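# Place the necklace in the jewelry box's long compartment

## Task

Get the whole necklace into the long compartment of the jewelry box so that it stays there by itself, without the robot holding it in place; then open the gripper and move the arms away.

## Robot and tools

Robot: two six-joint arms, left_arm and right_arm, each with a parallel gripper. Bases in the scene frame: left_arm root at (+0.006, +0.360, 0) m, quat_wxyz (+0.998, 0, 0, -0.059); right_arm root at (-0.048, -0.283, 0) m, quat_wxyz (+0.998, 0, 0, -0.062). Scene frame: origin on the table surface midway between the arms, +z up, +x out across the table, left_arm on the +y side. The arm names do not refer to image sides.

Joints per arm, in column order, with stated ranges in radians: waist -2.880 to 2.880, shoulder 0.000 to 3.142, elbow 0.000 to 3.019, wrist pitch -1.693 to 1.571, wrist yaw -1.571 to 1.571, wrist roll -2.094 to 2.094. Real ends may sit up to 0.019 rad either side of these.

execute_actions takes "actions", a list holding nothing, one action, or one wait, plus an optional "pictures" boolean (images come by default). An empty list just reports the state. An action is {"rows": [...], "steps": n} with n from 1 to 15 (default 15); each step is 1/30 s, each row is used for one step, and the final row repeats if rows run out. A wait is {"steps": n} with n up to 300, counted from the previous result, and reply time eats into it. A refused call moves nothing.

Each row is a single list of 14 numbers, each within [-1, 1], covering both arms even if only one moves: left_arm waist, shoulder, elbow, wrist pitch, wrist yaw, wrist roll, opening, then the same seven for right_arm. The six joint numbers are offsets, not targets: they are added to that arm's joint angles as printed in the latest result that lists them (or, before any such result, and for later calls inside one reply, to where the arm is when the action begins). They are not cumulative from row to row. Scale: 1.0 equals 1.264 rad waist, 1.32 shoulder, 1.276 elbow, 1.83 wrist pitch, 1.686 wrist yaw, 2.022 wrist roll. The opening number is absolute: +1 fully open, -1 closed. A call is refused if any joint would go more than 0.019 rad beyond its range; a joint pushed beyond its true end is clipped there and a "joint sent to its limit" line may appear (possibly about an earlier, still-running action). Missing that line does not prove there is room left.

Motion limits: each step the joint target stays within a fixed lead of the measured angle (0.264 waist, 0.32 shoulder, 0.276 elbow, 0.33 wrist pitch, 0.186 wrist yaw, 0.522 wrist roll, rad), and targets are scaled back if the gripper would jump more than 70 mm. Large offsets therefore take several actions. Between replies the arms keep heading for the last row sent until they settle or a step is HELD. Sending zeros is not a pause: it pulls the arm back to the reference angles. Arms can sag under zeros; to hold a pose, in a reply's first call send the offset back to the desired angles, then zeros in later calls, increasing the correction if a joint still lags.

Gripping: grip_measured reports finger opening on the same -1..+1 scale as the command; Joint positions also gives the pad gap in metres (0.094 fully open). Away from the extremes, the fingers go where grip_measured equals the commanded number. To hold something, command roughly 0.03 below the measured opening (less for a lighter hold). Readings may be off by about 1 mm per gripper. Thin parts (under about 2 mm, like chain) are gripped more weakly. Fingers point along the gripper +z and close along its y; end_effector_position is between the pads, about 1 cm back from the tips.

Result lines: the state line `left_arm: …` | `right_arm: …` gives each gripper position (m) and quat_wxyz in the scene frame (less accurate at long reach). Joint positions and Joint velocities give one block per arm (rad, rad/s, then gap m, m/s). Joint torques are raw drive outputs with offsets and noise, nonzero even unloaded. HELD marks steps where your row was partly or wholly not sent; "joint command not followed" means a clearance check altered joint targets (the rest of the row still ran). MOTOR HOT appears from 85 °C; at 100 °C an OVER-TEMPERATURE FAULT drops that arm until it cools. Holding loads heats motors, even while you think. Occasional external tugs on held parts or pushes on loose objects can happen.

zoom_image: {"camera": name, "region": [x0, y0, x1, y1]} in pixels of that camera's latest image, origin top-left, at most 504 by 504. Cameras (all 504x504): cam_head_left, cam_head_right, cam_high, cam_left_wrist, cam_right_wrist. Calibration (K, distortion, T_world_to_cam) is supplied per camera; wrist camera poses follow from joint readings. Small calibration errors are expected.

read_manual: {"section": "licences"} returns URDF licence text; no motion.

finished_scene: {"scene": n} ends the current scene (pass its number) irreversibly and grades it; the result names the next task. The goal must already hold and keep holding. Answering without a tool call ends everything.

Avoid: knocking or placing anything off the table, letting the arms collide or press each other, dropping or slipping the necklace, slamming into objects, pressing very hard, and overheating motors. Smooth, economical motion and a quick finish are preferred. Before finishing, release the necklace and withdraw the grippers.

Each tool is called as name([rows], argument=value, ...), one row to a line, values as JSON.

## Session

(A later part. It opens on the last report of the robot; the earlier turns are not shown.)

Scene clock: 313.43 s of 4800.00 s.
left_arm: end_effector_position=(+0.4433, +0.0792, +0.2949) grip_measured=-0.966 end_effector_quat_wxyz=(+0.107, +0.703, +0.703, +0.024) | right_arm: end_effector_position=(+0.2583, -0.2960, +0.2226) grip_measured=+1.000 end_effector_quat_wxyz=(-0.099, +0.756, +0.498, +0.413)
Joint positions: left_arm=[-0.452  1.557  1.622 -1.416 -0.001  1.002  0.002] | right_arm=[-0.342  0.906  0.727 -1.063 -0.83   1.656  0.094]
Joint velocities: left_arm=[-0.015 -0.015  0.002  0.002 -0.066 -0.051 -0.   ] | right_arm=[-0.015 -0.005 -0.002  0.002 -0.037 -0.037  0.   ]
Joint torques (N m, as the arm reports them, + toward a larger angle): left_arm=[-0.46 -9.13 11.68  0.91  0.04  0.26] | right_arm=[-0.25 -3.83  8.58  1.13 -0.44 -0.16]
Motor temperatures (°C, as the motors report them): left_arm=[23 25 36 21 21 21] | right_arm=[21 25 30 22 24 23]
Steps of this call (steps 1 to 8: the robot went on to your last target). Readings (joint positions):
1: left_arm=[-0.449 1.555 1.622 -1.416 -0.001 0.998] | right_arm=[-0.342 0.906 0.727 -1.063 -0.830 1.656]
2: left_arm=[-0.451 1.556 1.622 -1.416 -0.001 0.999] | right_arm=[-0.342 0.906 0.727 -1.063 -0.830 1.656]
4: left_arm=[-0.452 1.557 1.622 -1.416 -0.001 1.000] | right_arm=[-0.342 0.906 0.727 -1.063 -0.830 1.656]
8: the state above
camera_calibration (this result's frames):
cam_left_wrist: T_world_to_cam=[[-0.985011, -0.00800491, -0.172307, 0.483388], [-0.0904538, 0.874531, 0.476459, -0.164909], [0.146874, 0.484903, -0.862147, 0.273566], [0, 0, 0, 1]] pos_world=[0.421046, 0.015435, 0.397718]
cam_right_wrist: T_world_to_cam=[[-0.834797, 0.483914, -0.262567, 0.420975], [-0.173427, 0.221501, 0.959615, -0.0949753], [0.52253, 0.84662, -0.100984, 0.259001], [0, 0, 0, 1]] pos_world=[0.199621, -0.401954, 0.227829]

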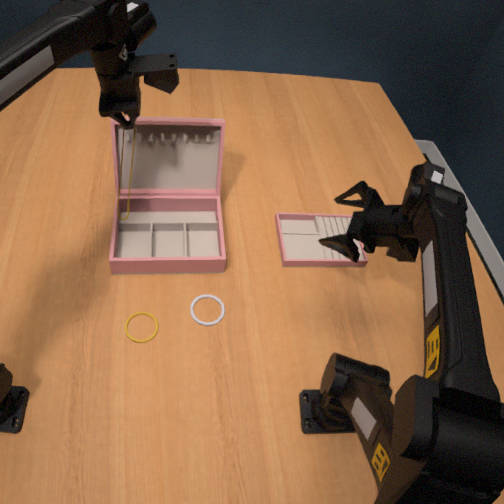

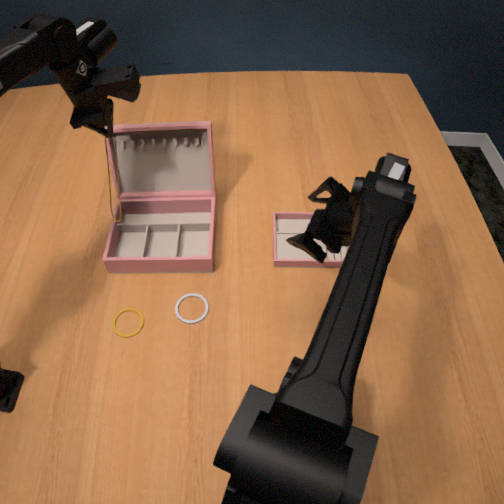

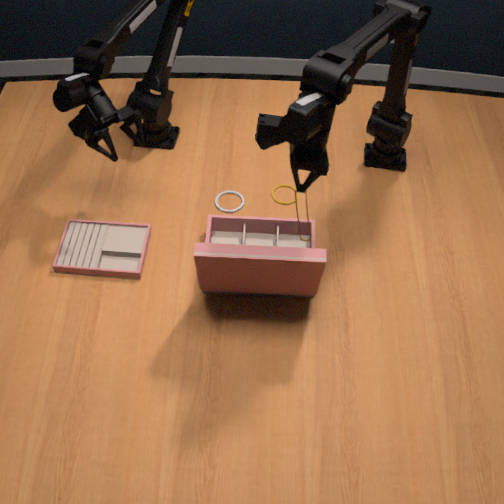

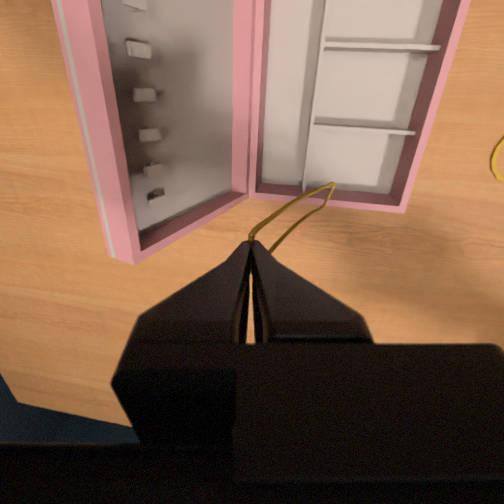

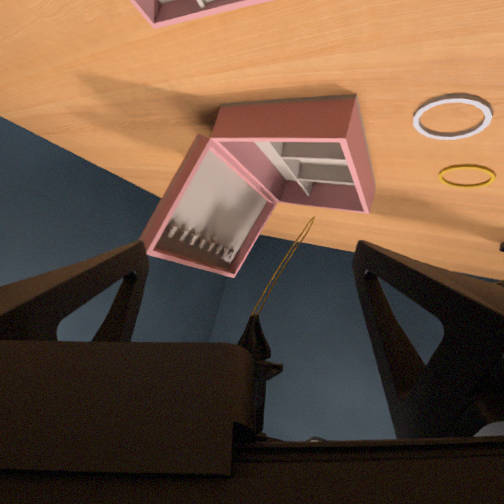

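execute_actions([
  {"steps": 60},
])

execute_actions([
  {"steps": 6},
])

execute_actions([
  {"steps": 6},
])

Scene clock: 317.43 s of 4800.00 s.
left_arm: end_effector_position=(+0.4433, +0.0792, +0.2949) grip_measured=-0.966 end_effector_quat_wxyz=(+0.107, +0.703, +0.702, +0.024) | right_arm: end_effector_position=(+0.2583, -0.2960, +0.2226) grip_measured=+1.000 end_effector_quat_wxyz=(-0.099, +0.756, +0.498, +0.413)
Joint positions: left_arm=[-0.452  1.557  1.622 -1.416 -0.001  1.002  0.002] | right_arm=[-0.342  0.906  0.727 -1.063 -0.83   1.656  0.094]
Joint velocities: left_arm=[-0.015 -0.015  0.007  0.002 -0.037 -0.037 -0.   ] | right_arm=[-0.005 -0.015 -0.022  0.007  0.051 -0.081  0.   ]
Joint torques (N m, as the arm reports them, + toward a larger angle): left_arm=[-0.56 -9.31 11.65  0.93  0.04  0.21] | right_arm=[-0.37 -3.82  8.57  1.14 -0.44 -0.16]
Motor temperatures (°C, as the motors report them): left_arm=[23 25 36 21 21 21] | right_arm=[21 25 30 22 24 23]
Steps of this call (steps 1 to 15: the robot went on to your last target; steps 16 to 120: nothing new was sent). Readings (joint positions):
1: left_arm=[-0.452 1.557 1.622 -1.416 -0.001 1.002] | right_arm=[-0.342 0.906 0.727 -1.063 -0.830 1.656]
2: left_arm=[-0.452 1.557 1.622 -1.416 -0.001 1.002] | right_arm=[-0.342 0.906 0.727 -1.063 -0.830 1.656]
4: left_arm=[-0.452 1.557 1.622 -1.416 -0.001 1.002] | right_arm=[-0.342 0.906 0.727 -1.063 -0.830 1.656]
8: left_arm=[-0.452 1.557 1.622 -1.416 -0.001 1.002] | right_arm=[-0.342 0.906 0.727 -1.063 -0.830 1.656]
120: the state above
All arms were judged still, so your last target was given up. Only a new action makes them travel on or press farther. Fingers that are still opening or closing keep moving.
camera_calibration (this result's frames):
cam_left_wrist: T_world_to_cam=[[-0.985001, -0.00724732, -0.172397, 0.48335], [-0.0898453, 0.874532, 0.476573, -0.165213], [0.147312, 0.484914, -0.862066, 0.273347], [0, 0, 0, 1]] pos_world=[0.420989, 0.0154372, 0.397707]
cam_right_wrist: T_world_to_cam=[[-0.834797, 0.483914, -0.262567, 0.420975], [-0.173427, 0.221501, 0.959615, -0.0949753], [0.52253, 0.84662, -0.100984, 0.259001], [0, 0, 0, 1]] pos_world=[0.199621, -0.401954, 0.227829]

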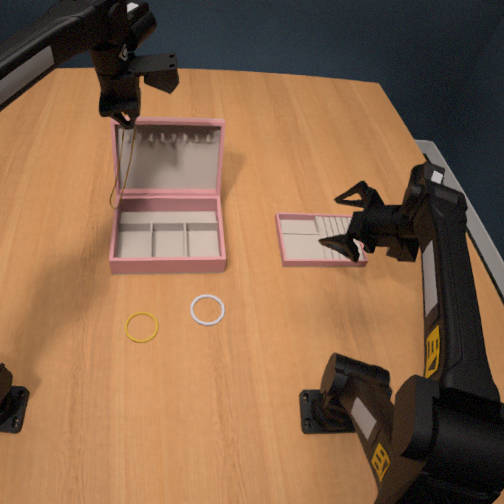

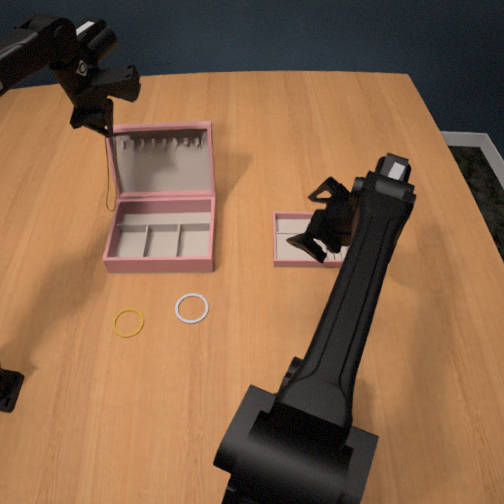

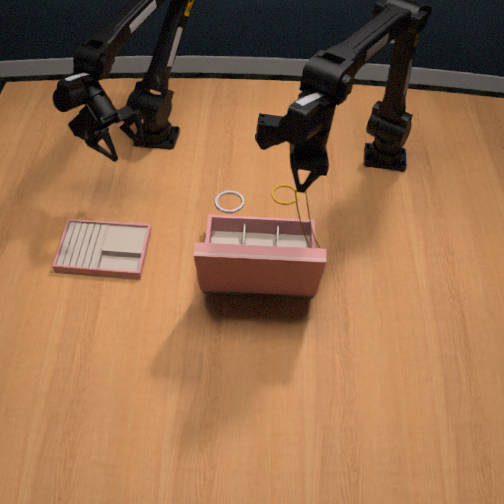

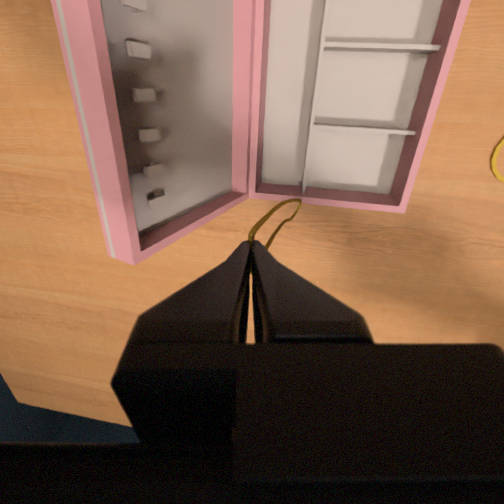

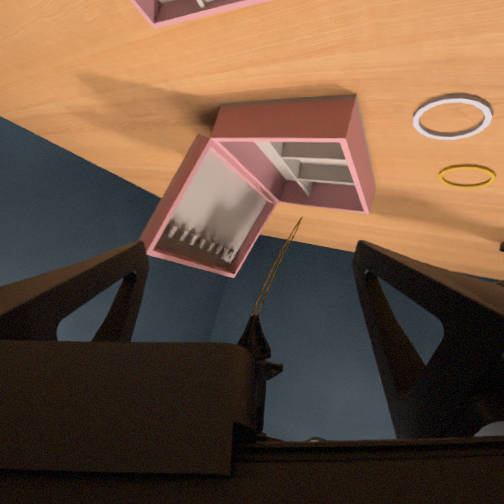

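Scene clock: 317.63 s of 4800.00 s.
left_arm: end_effector_position=(+0.4433, +0.0792, +0.2949) grip_measured=-0.966 end_effector_quat_wxyz=(+0.107, +0.703, +0.702, +0.024) | right_arm: end_effector_position=(+0.2583, -0.2960, +0.2226) grip_measured=+1.000 end_effector_quat_wxyz=(-0.099, +0.756, +0.498, +0.413)
Joint positions: left_arm=[-0.452  1.557  1.622 -1.416 -0.001  1.002  0.002] | right_arm=[-0.342  0.906  0.727 -1.063 -0.83   1.656  0.094]
Joint velocities: left_arm=[ 0.005 -0.024 -0.007 -0.012  0.066  0.051 -0.   ] | right_arm=[-0.015 -0.005 -0.002 -0.002 -0.022 -0.037  0.   ]
Joint torques (N m, as the arm reports them, + toward a larger angle): left_arm=[-0.51 -9.27 11.63  0.92  0.04  0.21] | right_arm=[-0.3  -3.88  8.59  1.15 -0.44 -0.16]
Motor temperatures (°C, as the motors report them): left_arm=[23 25 36 21 21 21] | right_arm=[21 25 30 22 24 23]
Steps of this call (steps 1 to 6: nothing new was sent). Readings (joint positions):
1: left_arm=[-0.452 1.557 1.622 -1.416 -0.001 1.002] | right_arm=[-0.342 0.906 0.727 -1.063 -0.830 1.656]
2: left_arm=[-0.452 1.557 1.622 -1.416 -0.001 1.002] | right_arm=[-0.342 0.906 0.727 -1.063 -0.830 1.656]
4: left_arm=[-0.452 1.557 1.622 -1.416 -0.001 1.002] | right_arm=[-0.342 0.906 0.727 -1.063 -0.830 1.656]
6: the state above
camera_calibration (this result's frames):
cam_left_wrist: T_world_to_cam=[[-0.985001, -0.00724732, -0.172397, 0.48335], [-0.0898453, 0.874532, 0.476573, -0.165213], [0.147312, 0.484914, -0.862066, 0.273347], [0, 0, 0, 1]] pos_world=[0.420989, 0.0154372, 0.397707]
cam_right_wrist: T_world_to_cam=[[-0.834797, 0.483914, -0.262567, 0.420975], [-0.173427, 0.221501, 0.959615, -0.0949753], [0.52253, 0.84662, -0.100984, 0.259001], [0, 0, 0, 1]] pos_world=[0.199621, -0.401954, 0.227829]

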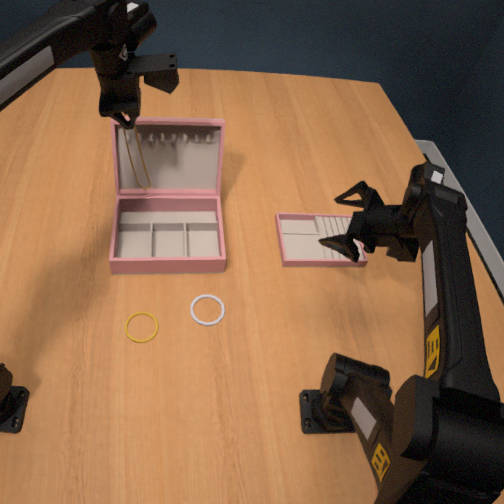

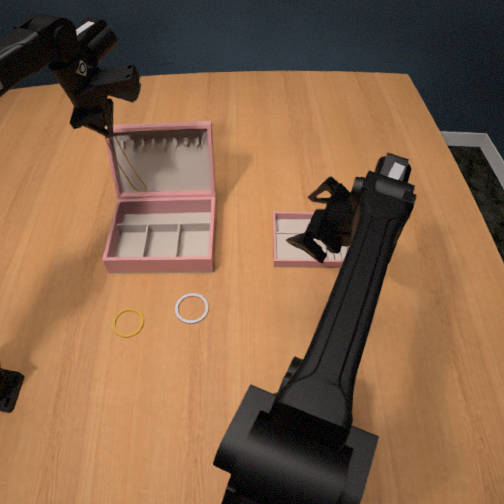

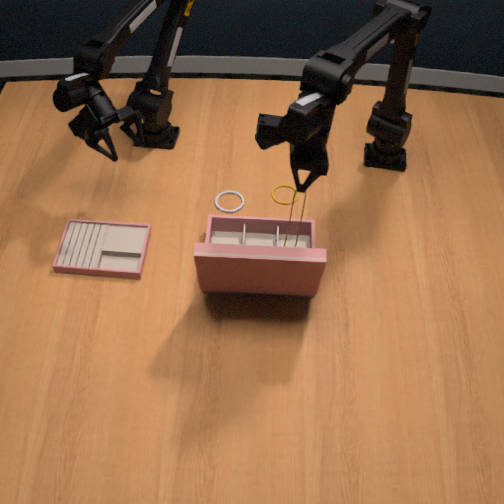

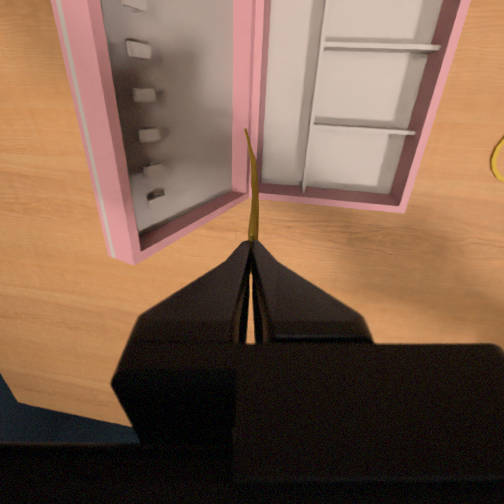

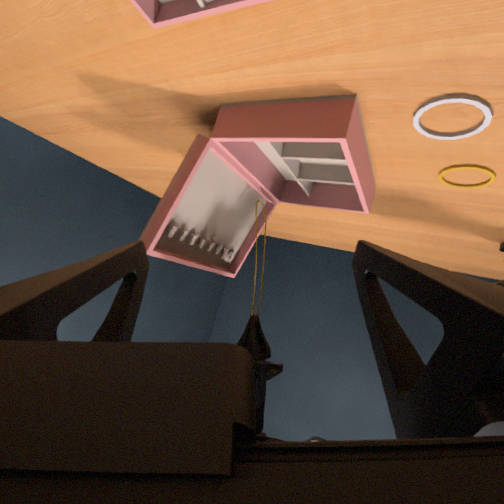

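Scene clock: 317.83 s of 4800.00 s.
left_arm: end_effector_position=(+0.4433, +0.0792, +0.2949) grip_measured=-0.966 end_effector_quat_wxyz=(+0.107, +0.703, +0.702, +0.024) | right_arm: end_effector_position=(+0.2583, -0.2960, +0.2226) grip_measured=+1.000 end_effector_quat_wxyz=(-0.099, +0.756, +0.498, +0.413)
Joint positions: left_arm=[-0.452  1.557  1.622 -1.416 -0.001  1.002  0.002] | right_arm=[-0.342  0.906  0.727 -1.063 -0.83   1.656  0.094]
Joint velocities: left_arm=[-0.005 -0.015 -0.007 -0.022 -0.007  0.007 -0.001] | right_arm=[-0.015  0.005  0.007 -0.002  0.022 -0.066  0.   ]
Joint torques (N m, as the arm reports them, + toward a larger angle): left_arm=[-0.46 -9.24 11.67  0.89  0.03  0.21] | right_arm=[-0.33 -3.81  8.57  1.14 -0.44 -0.16]
Motor temperatures (°C, as the motors report them): left_arm=[23 25 36 21 21 21] | right_arm=[21 25 30 22 24 23]
Steps of this call (steps 1 to 6: nothing new was sent). Readings (joint positions):
1: left_arm=[-0.452 1.557 1.622 -1.416 -0.001 1.002] | right_arm=[-0.342 0.906 0.727 -1.063 -0.830 1.656]
2: left_arm=[-0.452 1.557 1.622 -1.416 -0.001 1.002] | right_arm=[-0.342 0.906 0.727 -1.063 -0.830 1.656]
4: left_arm=[-0.452 1.557 1.622 -1.416 -0.001 1.002] | right_arm=[-0.342 0.906 0.727 -1.063 -0.830 1.656]
6: the state above
camera_calibration (this result's frames):
cam_left_wrist: T_world_to_cam=[[-0.985001, -0.00724732, -0.172397, 0.48335], [-0.0898453, 0.874532, 0.476573, -0.165213], [0.147312, 0.484914, -0.862066, 0.273347], [0, 0, 0, 1]] pos_world=[0.420989, 0.0154372, 0.397707]
cam_right_wrist: T_world_to_cam=[[-0.834797, 0.483914, -0.262567, 0.420975], [-0.173427, 0.221501, 0.959615, -0.0949753], [0.52253, 0.84662, -0.100984, 0.259001], [0, 0, 0, 1]] pos_world=[0.199621, -0.401954, 0.227829]

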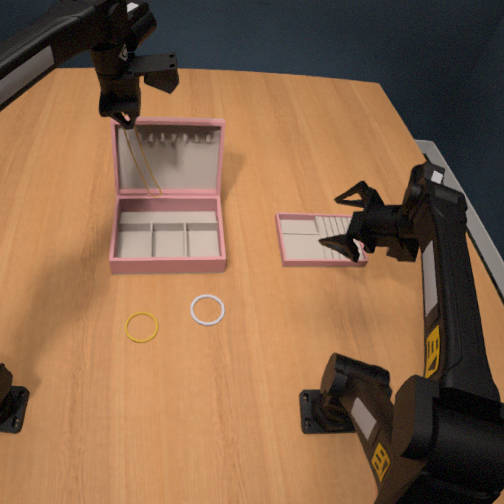

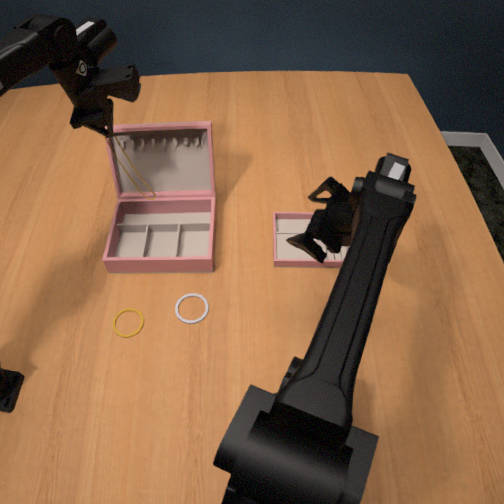

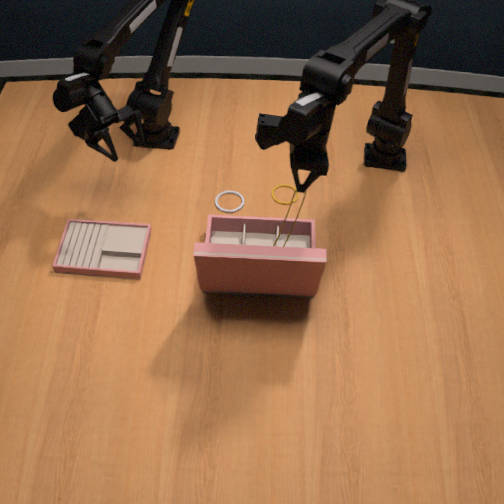

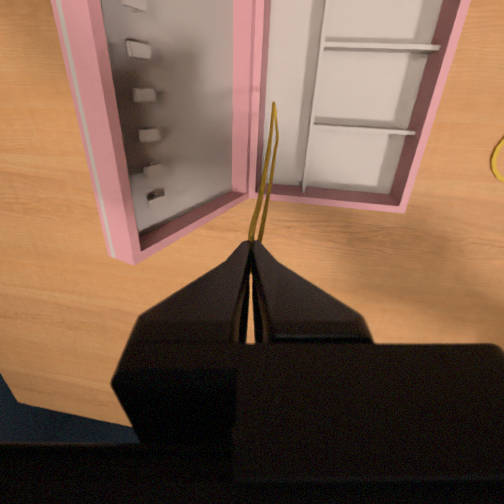

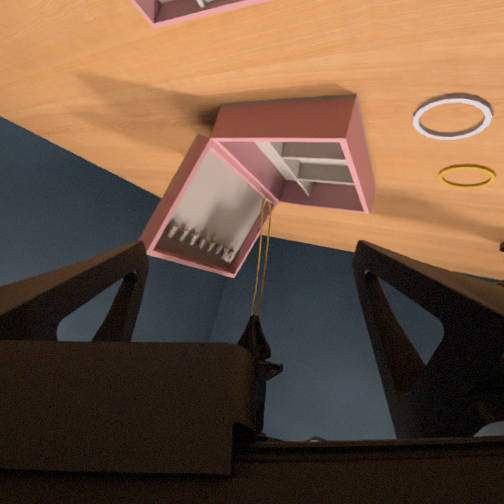

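execute_actions([
  {"rows": [[-0.004,0.018,0,0.008,0,-0.006,-0.98,0,0,0,0,0,0,1],[-0.006,0.02,-0.001,0.01,0,-0.008,-0.98,0,0,0,0,0,0,1],[-0.009,0.023,-0.002,0.012,0,-0.01,-0.98,0,0,0,0,0,0,1],[-0.012,0.026,-0.003,0.015,0,-0.012,-0.98,0,0,0,0,0,0,1],[-0.015,0.03,-0.004,0.018,0,-0.014,-0.98,0,0,0,0,0,0,1],[-0.018,0.034,-0.005,0.021,0,-0.016,-0.98,0,0,0,0,0,0,1],[-0.022,0.038,-0.006,0.024,0,-0.018,-0.98,0,0,0,0,0,0,1],[-0.025,0.042,-0.007,0.027,0,-0.02,-0.98,0,0,0,0,0,0,1],[-0.029,0.046,-0.008,0.03,0,-0.022,-0.98,0,0,0,0,0,0,1],[-0.032,0.05,-0.009,0.033,0,-0.024,-0.98,0,0,0,0,0,0,1],[-0.035,0.054,-0.01,0.036,0,-0.026,-0.98,0,0,0,0,0,0,1],[-0.038,0.057,-0.011,0.039,0,-0.028,-0.98,0,0,0,0,0,0,1],[-0.04,0.06,-0.012,0.041,0,-0.03,-0.98,0,0,0,0,0,0,1],[-0.042,0.062,-0.012,0.043,0,-0.032,-0.98,0,0,0,0,0,0,1],[-0.044,0.064,-0.012,0.044,0,-0.033,-0.98,0,0,0,0,0,0,1]], "steps": 15},
], pictures=false)

execute_actions([
  {"steps": 45},
])

execute_actions([
  {"steps": 6},
])

Scene clock: 334.90 s of 4800.00 s.
left_arm: end_effector_position=(+0.4451, +0.0488, +0.2702) grip_measured=-0.966 end_effector_quat_wxyz=(+0.108, +0.706, +0.700, +0.019) | right_arm: end_effector_position=(+0.2583, -0.2960, +0.2226) grip_measured=+1.000 end_effector_quat_wxyz=(-0.099, +0.756, +0.498, +0.413)
Joint positions: left_arm=[-0.497  1.604  1.613 -1.36  -0.001  0.963  0.002] | right_arm=[-0.342  0.906  0.727 -1.063 -0.83   1.656  0.094]
Joint velocities: left_arm=[-0.142  0.2   -0.061  0.115 -0.007 -0.066  0.001] | right_arm=[-0.005  0.005 -0.002 -0.007  0.022 -0.022  0.   ]
Joint torques (N m, as the arm reports them, + toward a larger angle): left_arm=[-0.52 -9.24  7.88  1.64  0.03 -0.07] | right_arm=[-0.28 -3.78  8.58  1.14 -0.44 -0.15]
Motor temperatures (°C, as the motors report them): left_arm=[23 26 36 21 21 21] | right_arm=[21 25 30 22 24 23]
Steps of this call (steps 1 to 497: nothing new was sent; steps 498 to 512: all 15 steps of this action). Readings (joint positions):
498: left_arm=[-0.452 1.557 1.622 -1.416 -0.001 1.003] | right_arm=[-0.342 0.906 0.727 -1.063 -0.830 1.656]
499: left_arm=[-0.452 1.557 1.622 -1.416 -0.001 1.002] | right_arm=[-0.342 0.906 0.727 -1.063 -0.830 1.656]
501: left_arm=[-0.452 1.558 1.622 -1.413 -0.001 0.999] | right_arm=[-0.342 0.906 0.727 -1.063 -0.830 1.656]
505: left_arm=[-0.462 1.565 1.622 -1.395 -0.001 0.988] | right_arm=[-0.342 0.906 0.727 -1.063 -0.830 1.656]
512: the state above

Scene clock: 336.40 s of 4800.00 s.
left_arm: end_effector_position=(+0.4442, +0.0434, +0.2558) grip_measured=-0.966 end_effector_quat_wxyz=(+0.097, +0.705, +0.703, +0.016) | right_arm: end_effector_position=(+0.2583, -0.2960, +0.2226) grip_measured=+1.000 end_effector_quat_wxyz=(-0.099, +0.756, +0.498, +0.413)
Joint positions: left_arm=[-0.507  1.626  1.605 -1.353 -0.001  0.948  0.002] | right_arm=[-0.342  0.906  0.727 -1.063 -0.83   1.656  0.094]
Joint velocities: left_arm=[ 0.005 -0.015  0.002 -0.022  0.051 -0.022 -0.001] | right_arm=[-0.005  0.005  0.007 -0.002 -0.007 -0.007  0.   ]
Joint torques (N m, as the arm reports them, + toward a larger angle): left_arm=[ -0.54 -11.19   7.96   1.74   0.03  -0.07] | right_arm=[-0.28 -3.81  8.58  1.14 -0.44 -0.16]
Motor temperatures (°C, as the motors report them): left_arm=[23 26 36 21 21 21] | right_arm=[21 25 30 22 24 23]
Steps of this call (steps 1 to 30: the robot went on to your last target; steps 31 to 45: nothing new was sent). Readings (joint positions):
1: left_arm=[-0.501 1.610 1.611 -1.357 -0.001 0.960] | right_arm=[-0.342 0.906 0.727 -1.063 -0.830 1.656]
2: left_arm=[-0.504 1.616 1.610 -1.355 -0.001 0.958] | right_arm=[-0.342 0.906 0.727 -1.063 -0.830 1.656]
4: left_arm=[-0.507 1.623 1.607 -1.353 -0.001 0.954] | right_arm=[-0.342 0.906 0.727 -1.063 -0.830 1.656]
8: left_arm=[-0.507 1.626 1.605 -1.353 -0.001 0.951] | right_arm=[-0.342 0.906 0.727 -1.063 -0.830 1.656]
45: the state above
All arms were judged still, so your last target was given up. Only a new action makes them travel on or press farther. Fingers that are still opening or closing keep moving.
camera_calibration (this result's frames):
cam_left_wrist: T_world_to_cam=[[-0.989135, -0.00469979, -0.146937, 0.472431], [-0.0757825, 0.872762, 0.482228, -0.122746], [0.125975, 0.488124, -0.863635, 0.266552], [0, 0, 0, 1]] pos_world=[0.424417, -0.0207621, 0.358812]
cam_right_wrist: T_world_to_cam=[[-0.834797, 0.483914, -0.262567, 0.420975], [-0.173427, 0.221501, 0.959615, -0.0949753], [0.52253, 0.84662, -0.100984, 0.259001], [0, 0, 0, 1]] pos_world=[0.199621, -0.401954, 0.227829]

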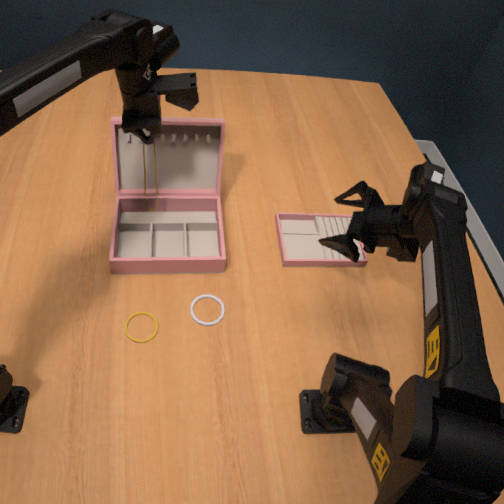

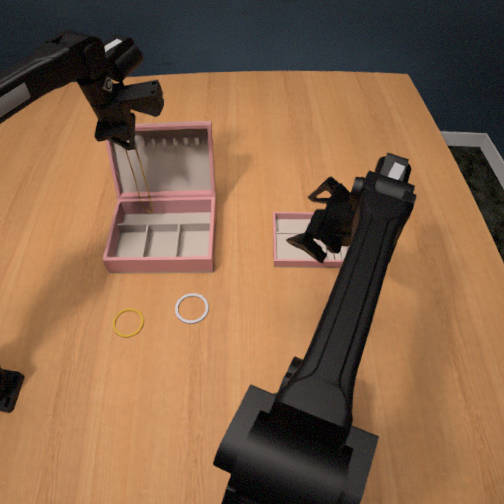

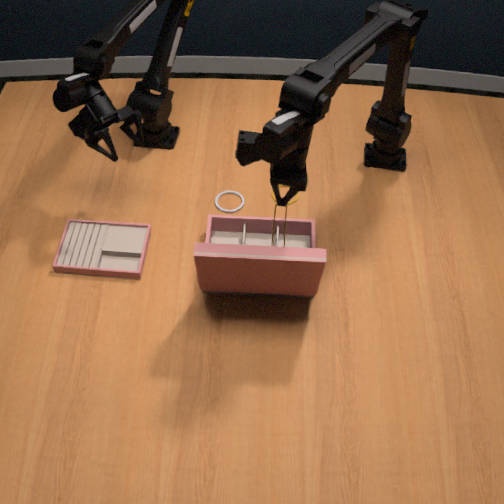

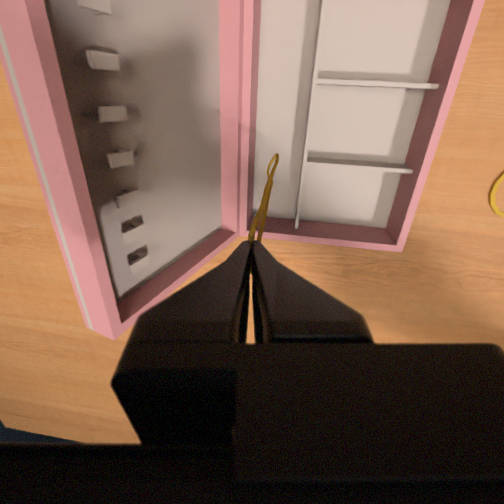

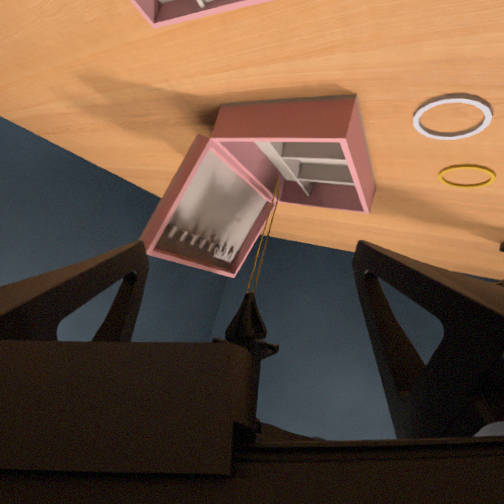

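Scene clock: 336.60 s of 4800.00 s.
left_arm: end_effector_position=(+0.4442, +0.0434, +0.2558) grip_measured=-0.966 end_effector_quat_wxyz=(+0.097, +0.705, +0.703, +0.016) | right_arm: end_effector_position=(+0.2583, -0.2960, +0.2226) grip_measured=+1.000 end_effector_quat_wxyz=(-0.099, +0.756, +0.498, +0.413)
Joint positions: left_arm=[-0.507  1.626  1.605 -1.353 -0.001  0.948  0.002] | right_arm=[-0.342  0.906  0.727 -1.063 -0.83   1.656  0.094]
Joint velocities: left_arm=[ 0.005  0.005  0.012 -0.012 -0.007 -0.051  0.   ] | right_arm=[-0.005 -0.005  0.007 -0.012 -0.051 -0.037  0.   ]
Joint torques (N m, as the arm reports them, + toward a larger angle): left_arm=[ -0.43 -11.22   8.05   1.75   0.02  -0.07] | right_arm=[-0.22 -3.84  8.58  1.13 -0.43 -0.16]
Motor temperatures (°C, as the motors report them): left_arm=[23 26 36 21 21 21] | right_arm=[21 25 30 22 24 23]
Steps of this call (steps 1 to 6: nothing new was sent). Readings (joint positions):
1: left_arm=[-0.507 1.626 1.605 -1.353 -0.001 0.948] | right_arm=[-0.342 0.906 0.727 -1.063 -0.830 1.656]
2: left_arm=[-0.507 1.626 1.605 -1.353 -0.001 0.948] | right_arm=[-0.342 0.906 0.727 -1.063 -0.830 1.656]
4: left_arm=[-0.507 1.626 1.605 -1.353 -0.001 0.948] | right_arm=[-0.342 0.906 0.727 -1.063 -0.830 1.656]
6: the state above
camera_calibration (this result's frames):
cam_left_wrist: T_world_to_cam=[[-0.989135, -0.00469979, -0.146937, 0.472431], [-0.0757825, 0.872762, 0.482228, -0.122746], [0.125975, 0.488124, -0.863635, 0.266552], [0, 0, 0, 1]] pos_world=[0.424417, -0.0207621, 0.358812]
cam_right_wrist: T_world_to_cam=[[-0.834797, 0.483914, -0.262567, 0.420975], [-0.173427, 0.221501, 0.959615, -0.0949753], [0.52253, 0.84662, -0.100984, 0.259001], [0, 0, 0, 1]] pos_world=[0.199621, -0.401954, 0.227829]

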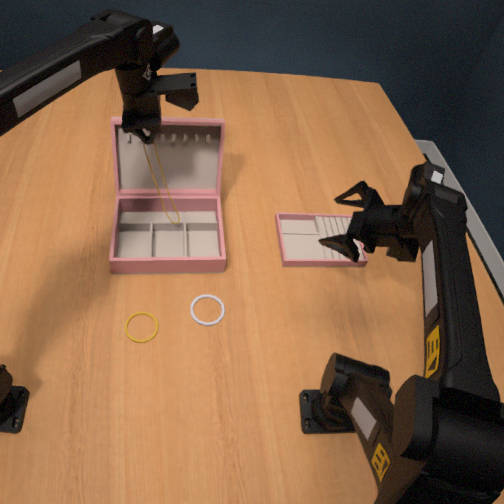

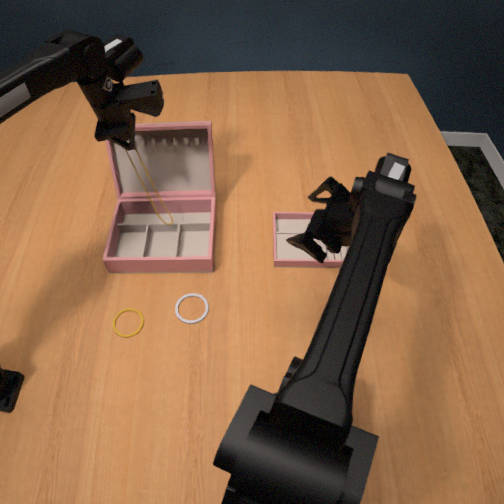

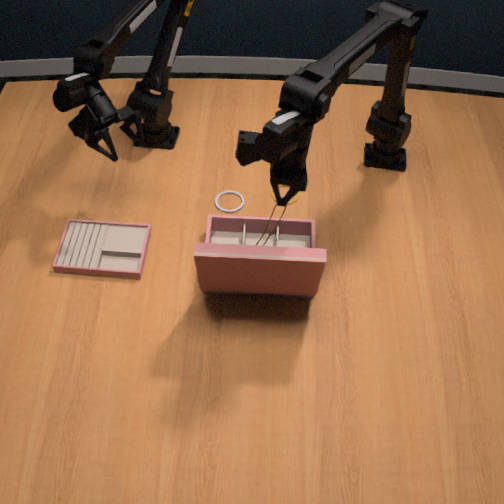

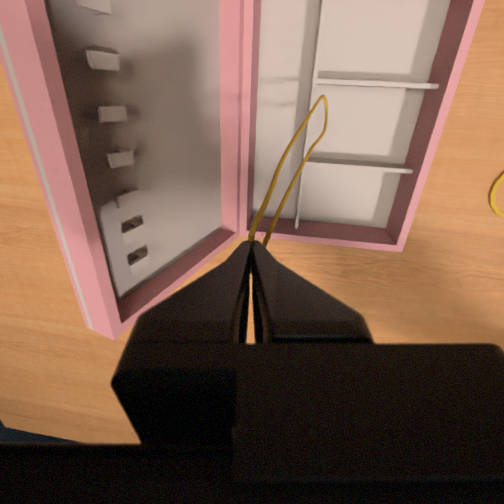

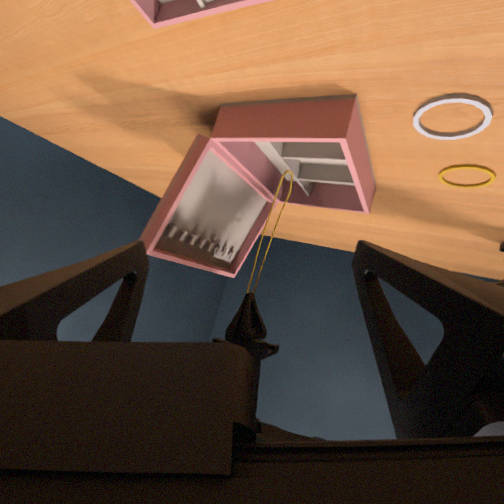

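execute_actions([
  {"rows": [[0,0,-0.003,0.01,0,0,-0.98,0,0,0,0,0,0,1],[0,0,-0.005,0.013,0,0,-0.98,0,0,0,0,0,0,1],[0,0,-0.007,0.016,0,0,-0.98,0,0,0,0,0,0,1],[0,0,-0.009,0.019,0,0,-0.98,0,0,0,0,0,0,1],[0,0,-0.011,0.022,0,0,-0.98,0,0,0,0,0,0,1],[0,0,-0.013,0.025,0,0,-0.98,0,0,0,0,0,0,1],[0,0,-0.015,0.028,0,0,-0.98,0,0,0,0,0,0,1],[0,0,-0.017,0.031,0,0,-0.98,0,0,0,0,0,0,1],[0,0,-0.019,0.034,0,0,-0.98,0,0,0,0,0,0,1],[0,0,-0.021,0.037,0,0,-0.98,0,0,0,0,0,0,1],[0,0,-0.024,0.04,0,0,-0.98,0,0,0,0,0,0,1],[0,0,-0.027,0.043,0,0,-0.98,0,0,0,0,0,0,1],[0,0,-0.03,0.046,0,0,-0.98,0,0,0,0,0,0,1],[0,0,-0.033,0.049,0,0,-0.98,0,0,0,0,0,0,1],[0,0,-0.036,0.052,0,0,-0.98,0,0,0,0,0,0,1]], "steps": 15},
], pictures=false)

execute_actions([
  {"steps": 60},
])

execute_actions([
  {"steps": 6},
])

Scene clock: 349.57 s of 4800.00 s.
left_arm: end_effector_position=(+0.4499, +0.0392, +0.2441) grip_measured=-0.966 end_effector_quat_wxyz=(+0.112, +0.703, +0.702, +0.019) | right_arm: end_effector_position=(+0.2583, -0.2960, +0.2226) grip_measured=+1.000 end_effector_quat_wxyz=(-0.099, +0.756, +0.498, +0.413)
Joint positions: left_arm=[-0.507  1.626  1.571 -1.287 -0.001  0.948  0.002] | right_arm=[-0.342  0.906  0.727 -1.063 -0.83   1.656  0.094]
Joint velocities: left_arm=[-0.005 -0.005 -0.105  0.159 -0.051  0.051 -0.002] | right_arm=[-0.015 -0.005 -0.007  0.007  0.051  0.037  0.   ]
Joint torques (N m, as the arm reports them, + toward a larger angle): left_arm=[ -0.47 -12.31   7.77   1.77   0.03   0.06] | right_arm=[-0.3  -3.81  8.57  1.12 -0.43 -0.16]
Motor temperatures (°C, as the motors report them): left_arm=[23 26 34 21 21 21] | right_arm=[21 25 30 22 24 23]
Steps of this call (steps 1 to 374: nothing new was sent; steps 375 to 389: all 15 steps of this action). Readings (joint positions):
375: left_arm=[-0.507 1.626 1.605 -1.353 -0.001 0.948] | right_arm=[-0.342 0.906 0.727 -1.063 -0.830 1.656]
376: left_arm=[-0.507 1.626 1.605 -1.352 -0.001 0.948] | right_arm=[-0.342 0.906 0.727 -1.063 -0.830 1.656]
378: left_arm=[-0.507 1.626 1.603 -1.345 -0.001 0.948] | right_arm=[-0.342 0.906 0.727 -1.063 -0.830 1.656]
382: left_arm=[-0.507 1.626 1.593 -1.325 -0.001 0.948] | right_arm=[-0.342 0.906 0.727 -1.063 -0.830 1.656]
389: the state above

Scene clock: 351.57 s of 4800.00 s.
left_arm: end_effector_position=(+0.4500, +0.0391, +0.2407) grip_measured=-0.966 end_effector_quat_wxyz=(+0.113, +0.703, +0.702, +0.019) | right_arm: end_effector_position=(+0.2583, -0.2960, +0.2226) grip_measured=+1.000 end_effector_quat_wxyz=(-0.099, +0.756, +0.498, +0.413)
Joint positions: left_arm=[-0.507  1.626  1.561 -1.276 -0.001  0.948  0.002] | right_arm=[-0.342  0.906  0.727 -1.063 -0.83   1.656  0.094]
Joint velocities: left_arm=[ 0.005 -0.005 -0.012  0.007 -0.095 -0.11   0.001] | right_arm=[ 0.005 -0.005 -0.002  0.002 -0.022  0.022  0.   ]
Joint torques (N m, as the arm reports them, + toward a larger angle): left_arm=[ -0.5  -12.     7.79   1.82   0.03   0.07] | right_arm=[-0.33 -3.8   8.58  1.12 -0.43 -0.16]
Motor temperatures (°C, as the motors report them): left_arm=[23 26 34 21 21 21] | right_arm=[21 25 30 22 24 23]
Steps of this call (steps 1 to 30: the robot went on to your last target; steps 31 to 60: nothing new was sent). Readings (joint positions):
1: left_arm=[-0.507 1.626 1.567 -1.283 -0.001 0.948] | right_arm=[-0.342 0.906 0.727 -1.063 -0.830 1.656]
2: left_arm=[-0.507 1.626 1.564 -1.280 -0.001 0.948] | right_arm=[-0.342 0.906 0.727 -1.063 -0.830 1.656]
4: left_arm=[-0.507 1.626 1.561 -1.278 -0.001 0.948] | right_arm=[-0.342 0.906 0.727 -1.063 -0.830 1.656]
8: left_arm=[-0.507 1.626 1.561 -1.277 -0.001 0.948] | right_arm=[-0.342 0.906 0.727 -1.063 -0.830 1.656]
60: the state above
All arms were judged still, so your last target was given up. Only a new action makes them travel on or press farther. Fingers that are still opening or closing keep moving.
camera_calibration (this result's frames):
cam_left_wrist: T_world_to_cam=[[-0.984824, -0.00781102, -0.173378, 0.480574], [-0.0885015, 0.881943, 0.462974, -0.101347], [0.149293, 0.471292, -0.86925, 0.246427], [0, 0, 0, 1]] pos_world=[0.427522, -0.0230032, 0.344449]
cam_right_wrist: T_world_to_cam=[[-0.834797, 0.483914, -0.262567, 0.420975], [-0.173427, 0.221501, 0.959615, -0.0949753], [0.52253, 0.84662, -0.100984, 0.259001], [0, 0, 0, 1]] pos_world=[0.199621, -0.401954, 0.227829]

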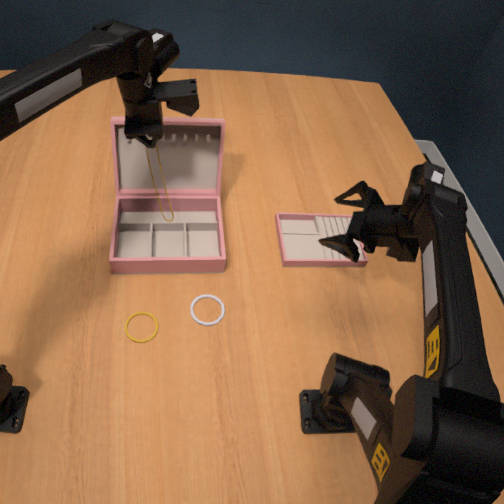

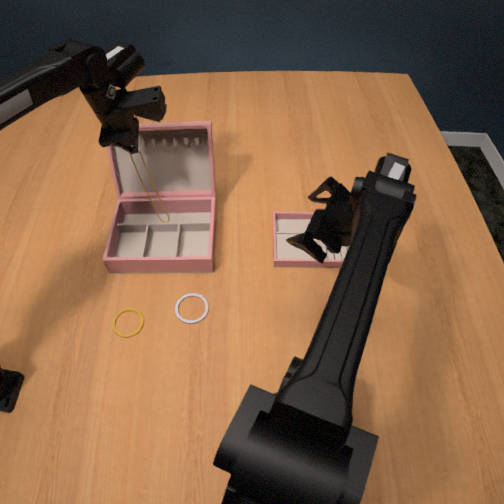

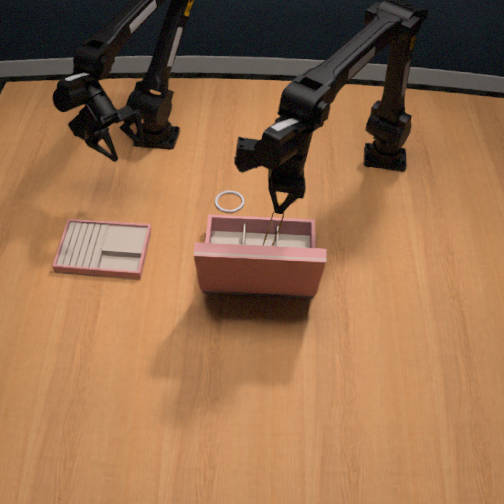

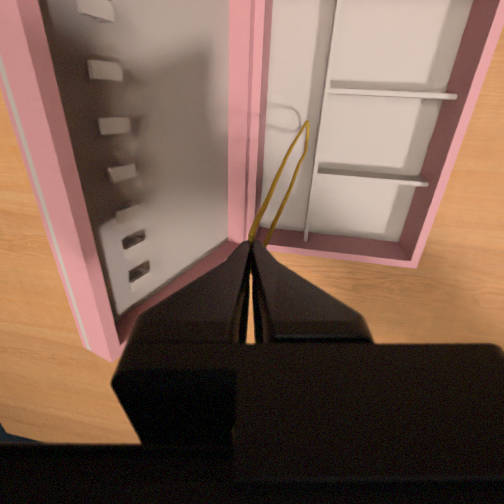

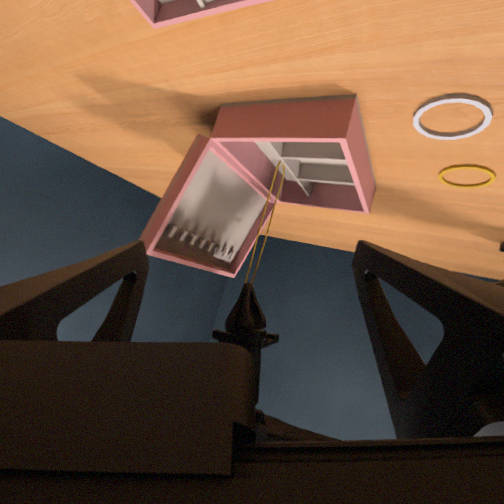

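Scene clock: 351.77 s of 4800.00 s.
left_arm: end_effector_position=(+0.4500, +0.0391, +0.2407) grip_measured=-0.966 end_effector_quat_wxyz=(+0.113, +0.703, +0.702, +0.019) | right_arm: end_effector_position=(+0.2583, -0.2960, +0.2226) grip_measured=+1.000 end_effector_quat_wxyz=(-0.099, +0.756, +0.498, +0.413)
Joint positions: left_arm=[-0.507  1.626  1.561 -1.276 -0.001  0.948  0.002] | right_arm=[-0.342  0.906  0.727 -1.063 -0.83   1.656  0.094]
Joint velocities: left_arm=[-0.015 -0.005  0.017 -0.002 -0.037 -0.051 -0.001] | right_arm=[-0.005  0.005 -0.022 -0.002 -0.007  0.007  0.   ]
Joint torques (N m, as the arm reports them, + toward a larger angle): left_arm=[ -0.47 -11.95   7.81   1.82   0.03   0.07] | right_arm=[-0.3  -3.83  8.59  1.12 -0.44 -0.16]
Motor temperatures (°C, as the motors report them): left_arm=[23 26 34 21 21 21] | right_arm=[21 25 30 22 24 23]
Steps of this call (steps 1 to 6: nothing new was sent). Readings (joint positions):
1: left_arm=[-0.507 1.626 1.561 -1.276 -0.001 0.948] | right_arm=[-0.342 0.906 0.727 -1.063 -0.830 1.656]
2: left_arm=[-0.507 1.626 1.561 -1.276 -0.001 0.948] | right_arm=[-0.342 0.906 0.727 -1.063 -0.830 1.656]
4: left_arm=[-0.507 1.626 1.561 -1.276 -0.001 0.948] | right_arm=[-0.342 0.906 0.727 -1.063 -0.830 1.656]
6: the state above
camera_calibration (this result's frames):
cam_left_wrist: T_world_to_cam=[[-0.984824, -0.00781102, -0.173378, 0.480574], [-0.0885015, 0.881943, 0.462974, -0.101347], [0.149293, 0.471292, -0.86925, 0.246427], [0, 0, 0, 1]] pos_world=[0.427522, -0.0230032, 0.344449]
cam_right_wrist: T_world_to_cam=[[-0.834797, 0.483914, -0.262567, 0.420975], [-0.173427, 0.221501, 0.959615, -0.0949753], [0.52253, 0.84662, -0.100984, 0.259001], [0, 0, 0, 1]] pos_world=[0.199621, -0.401954, 0.227829]

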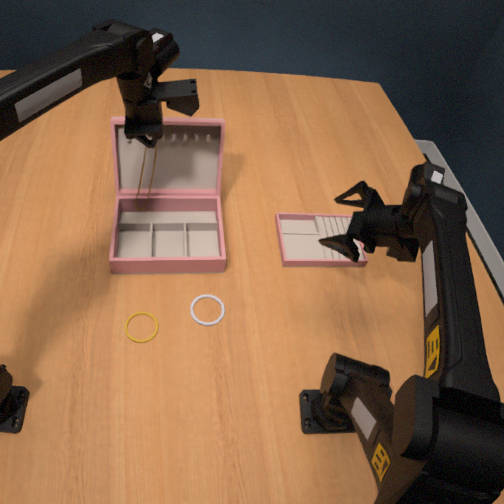

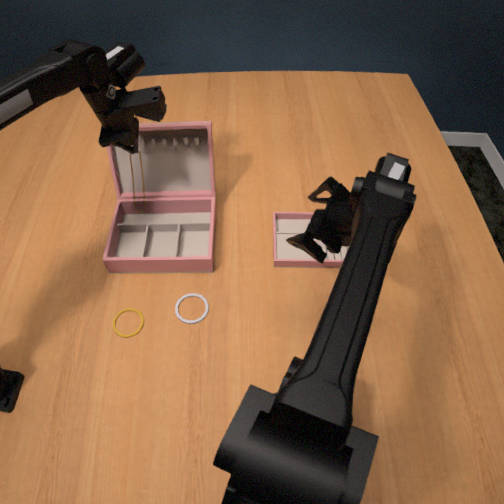

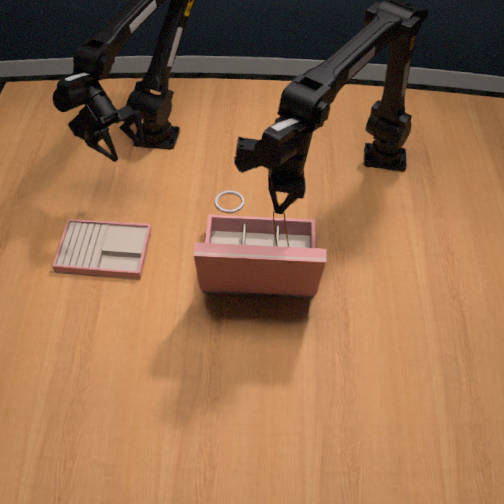

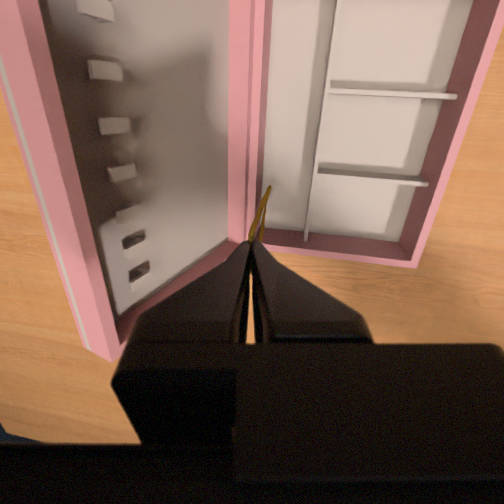

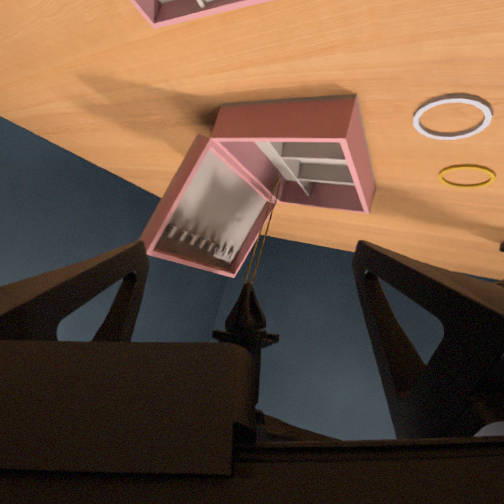

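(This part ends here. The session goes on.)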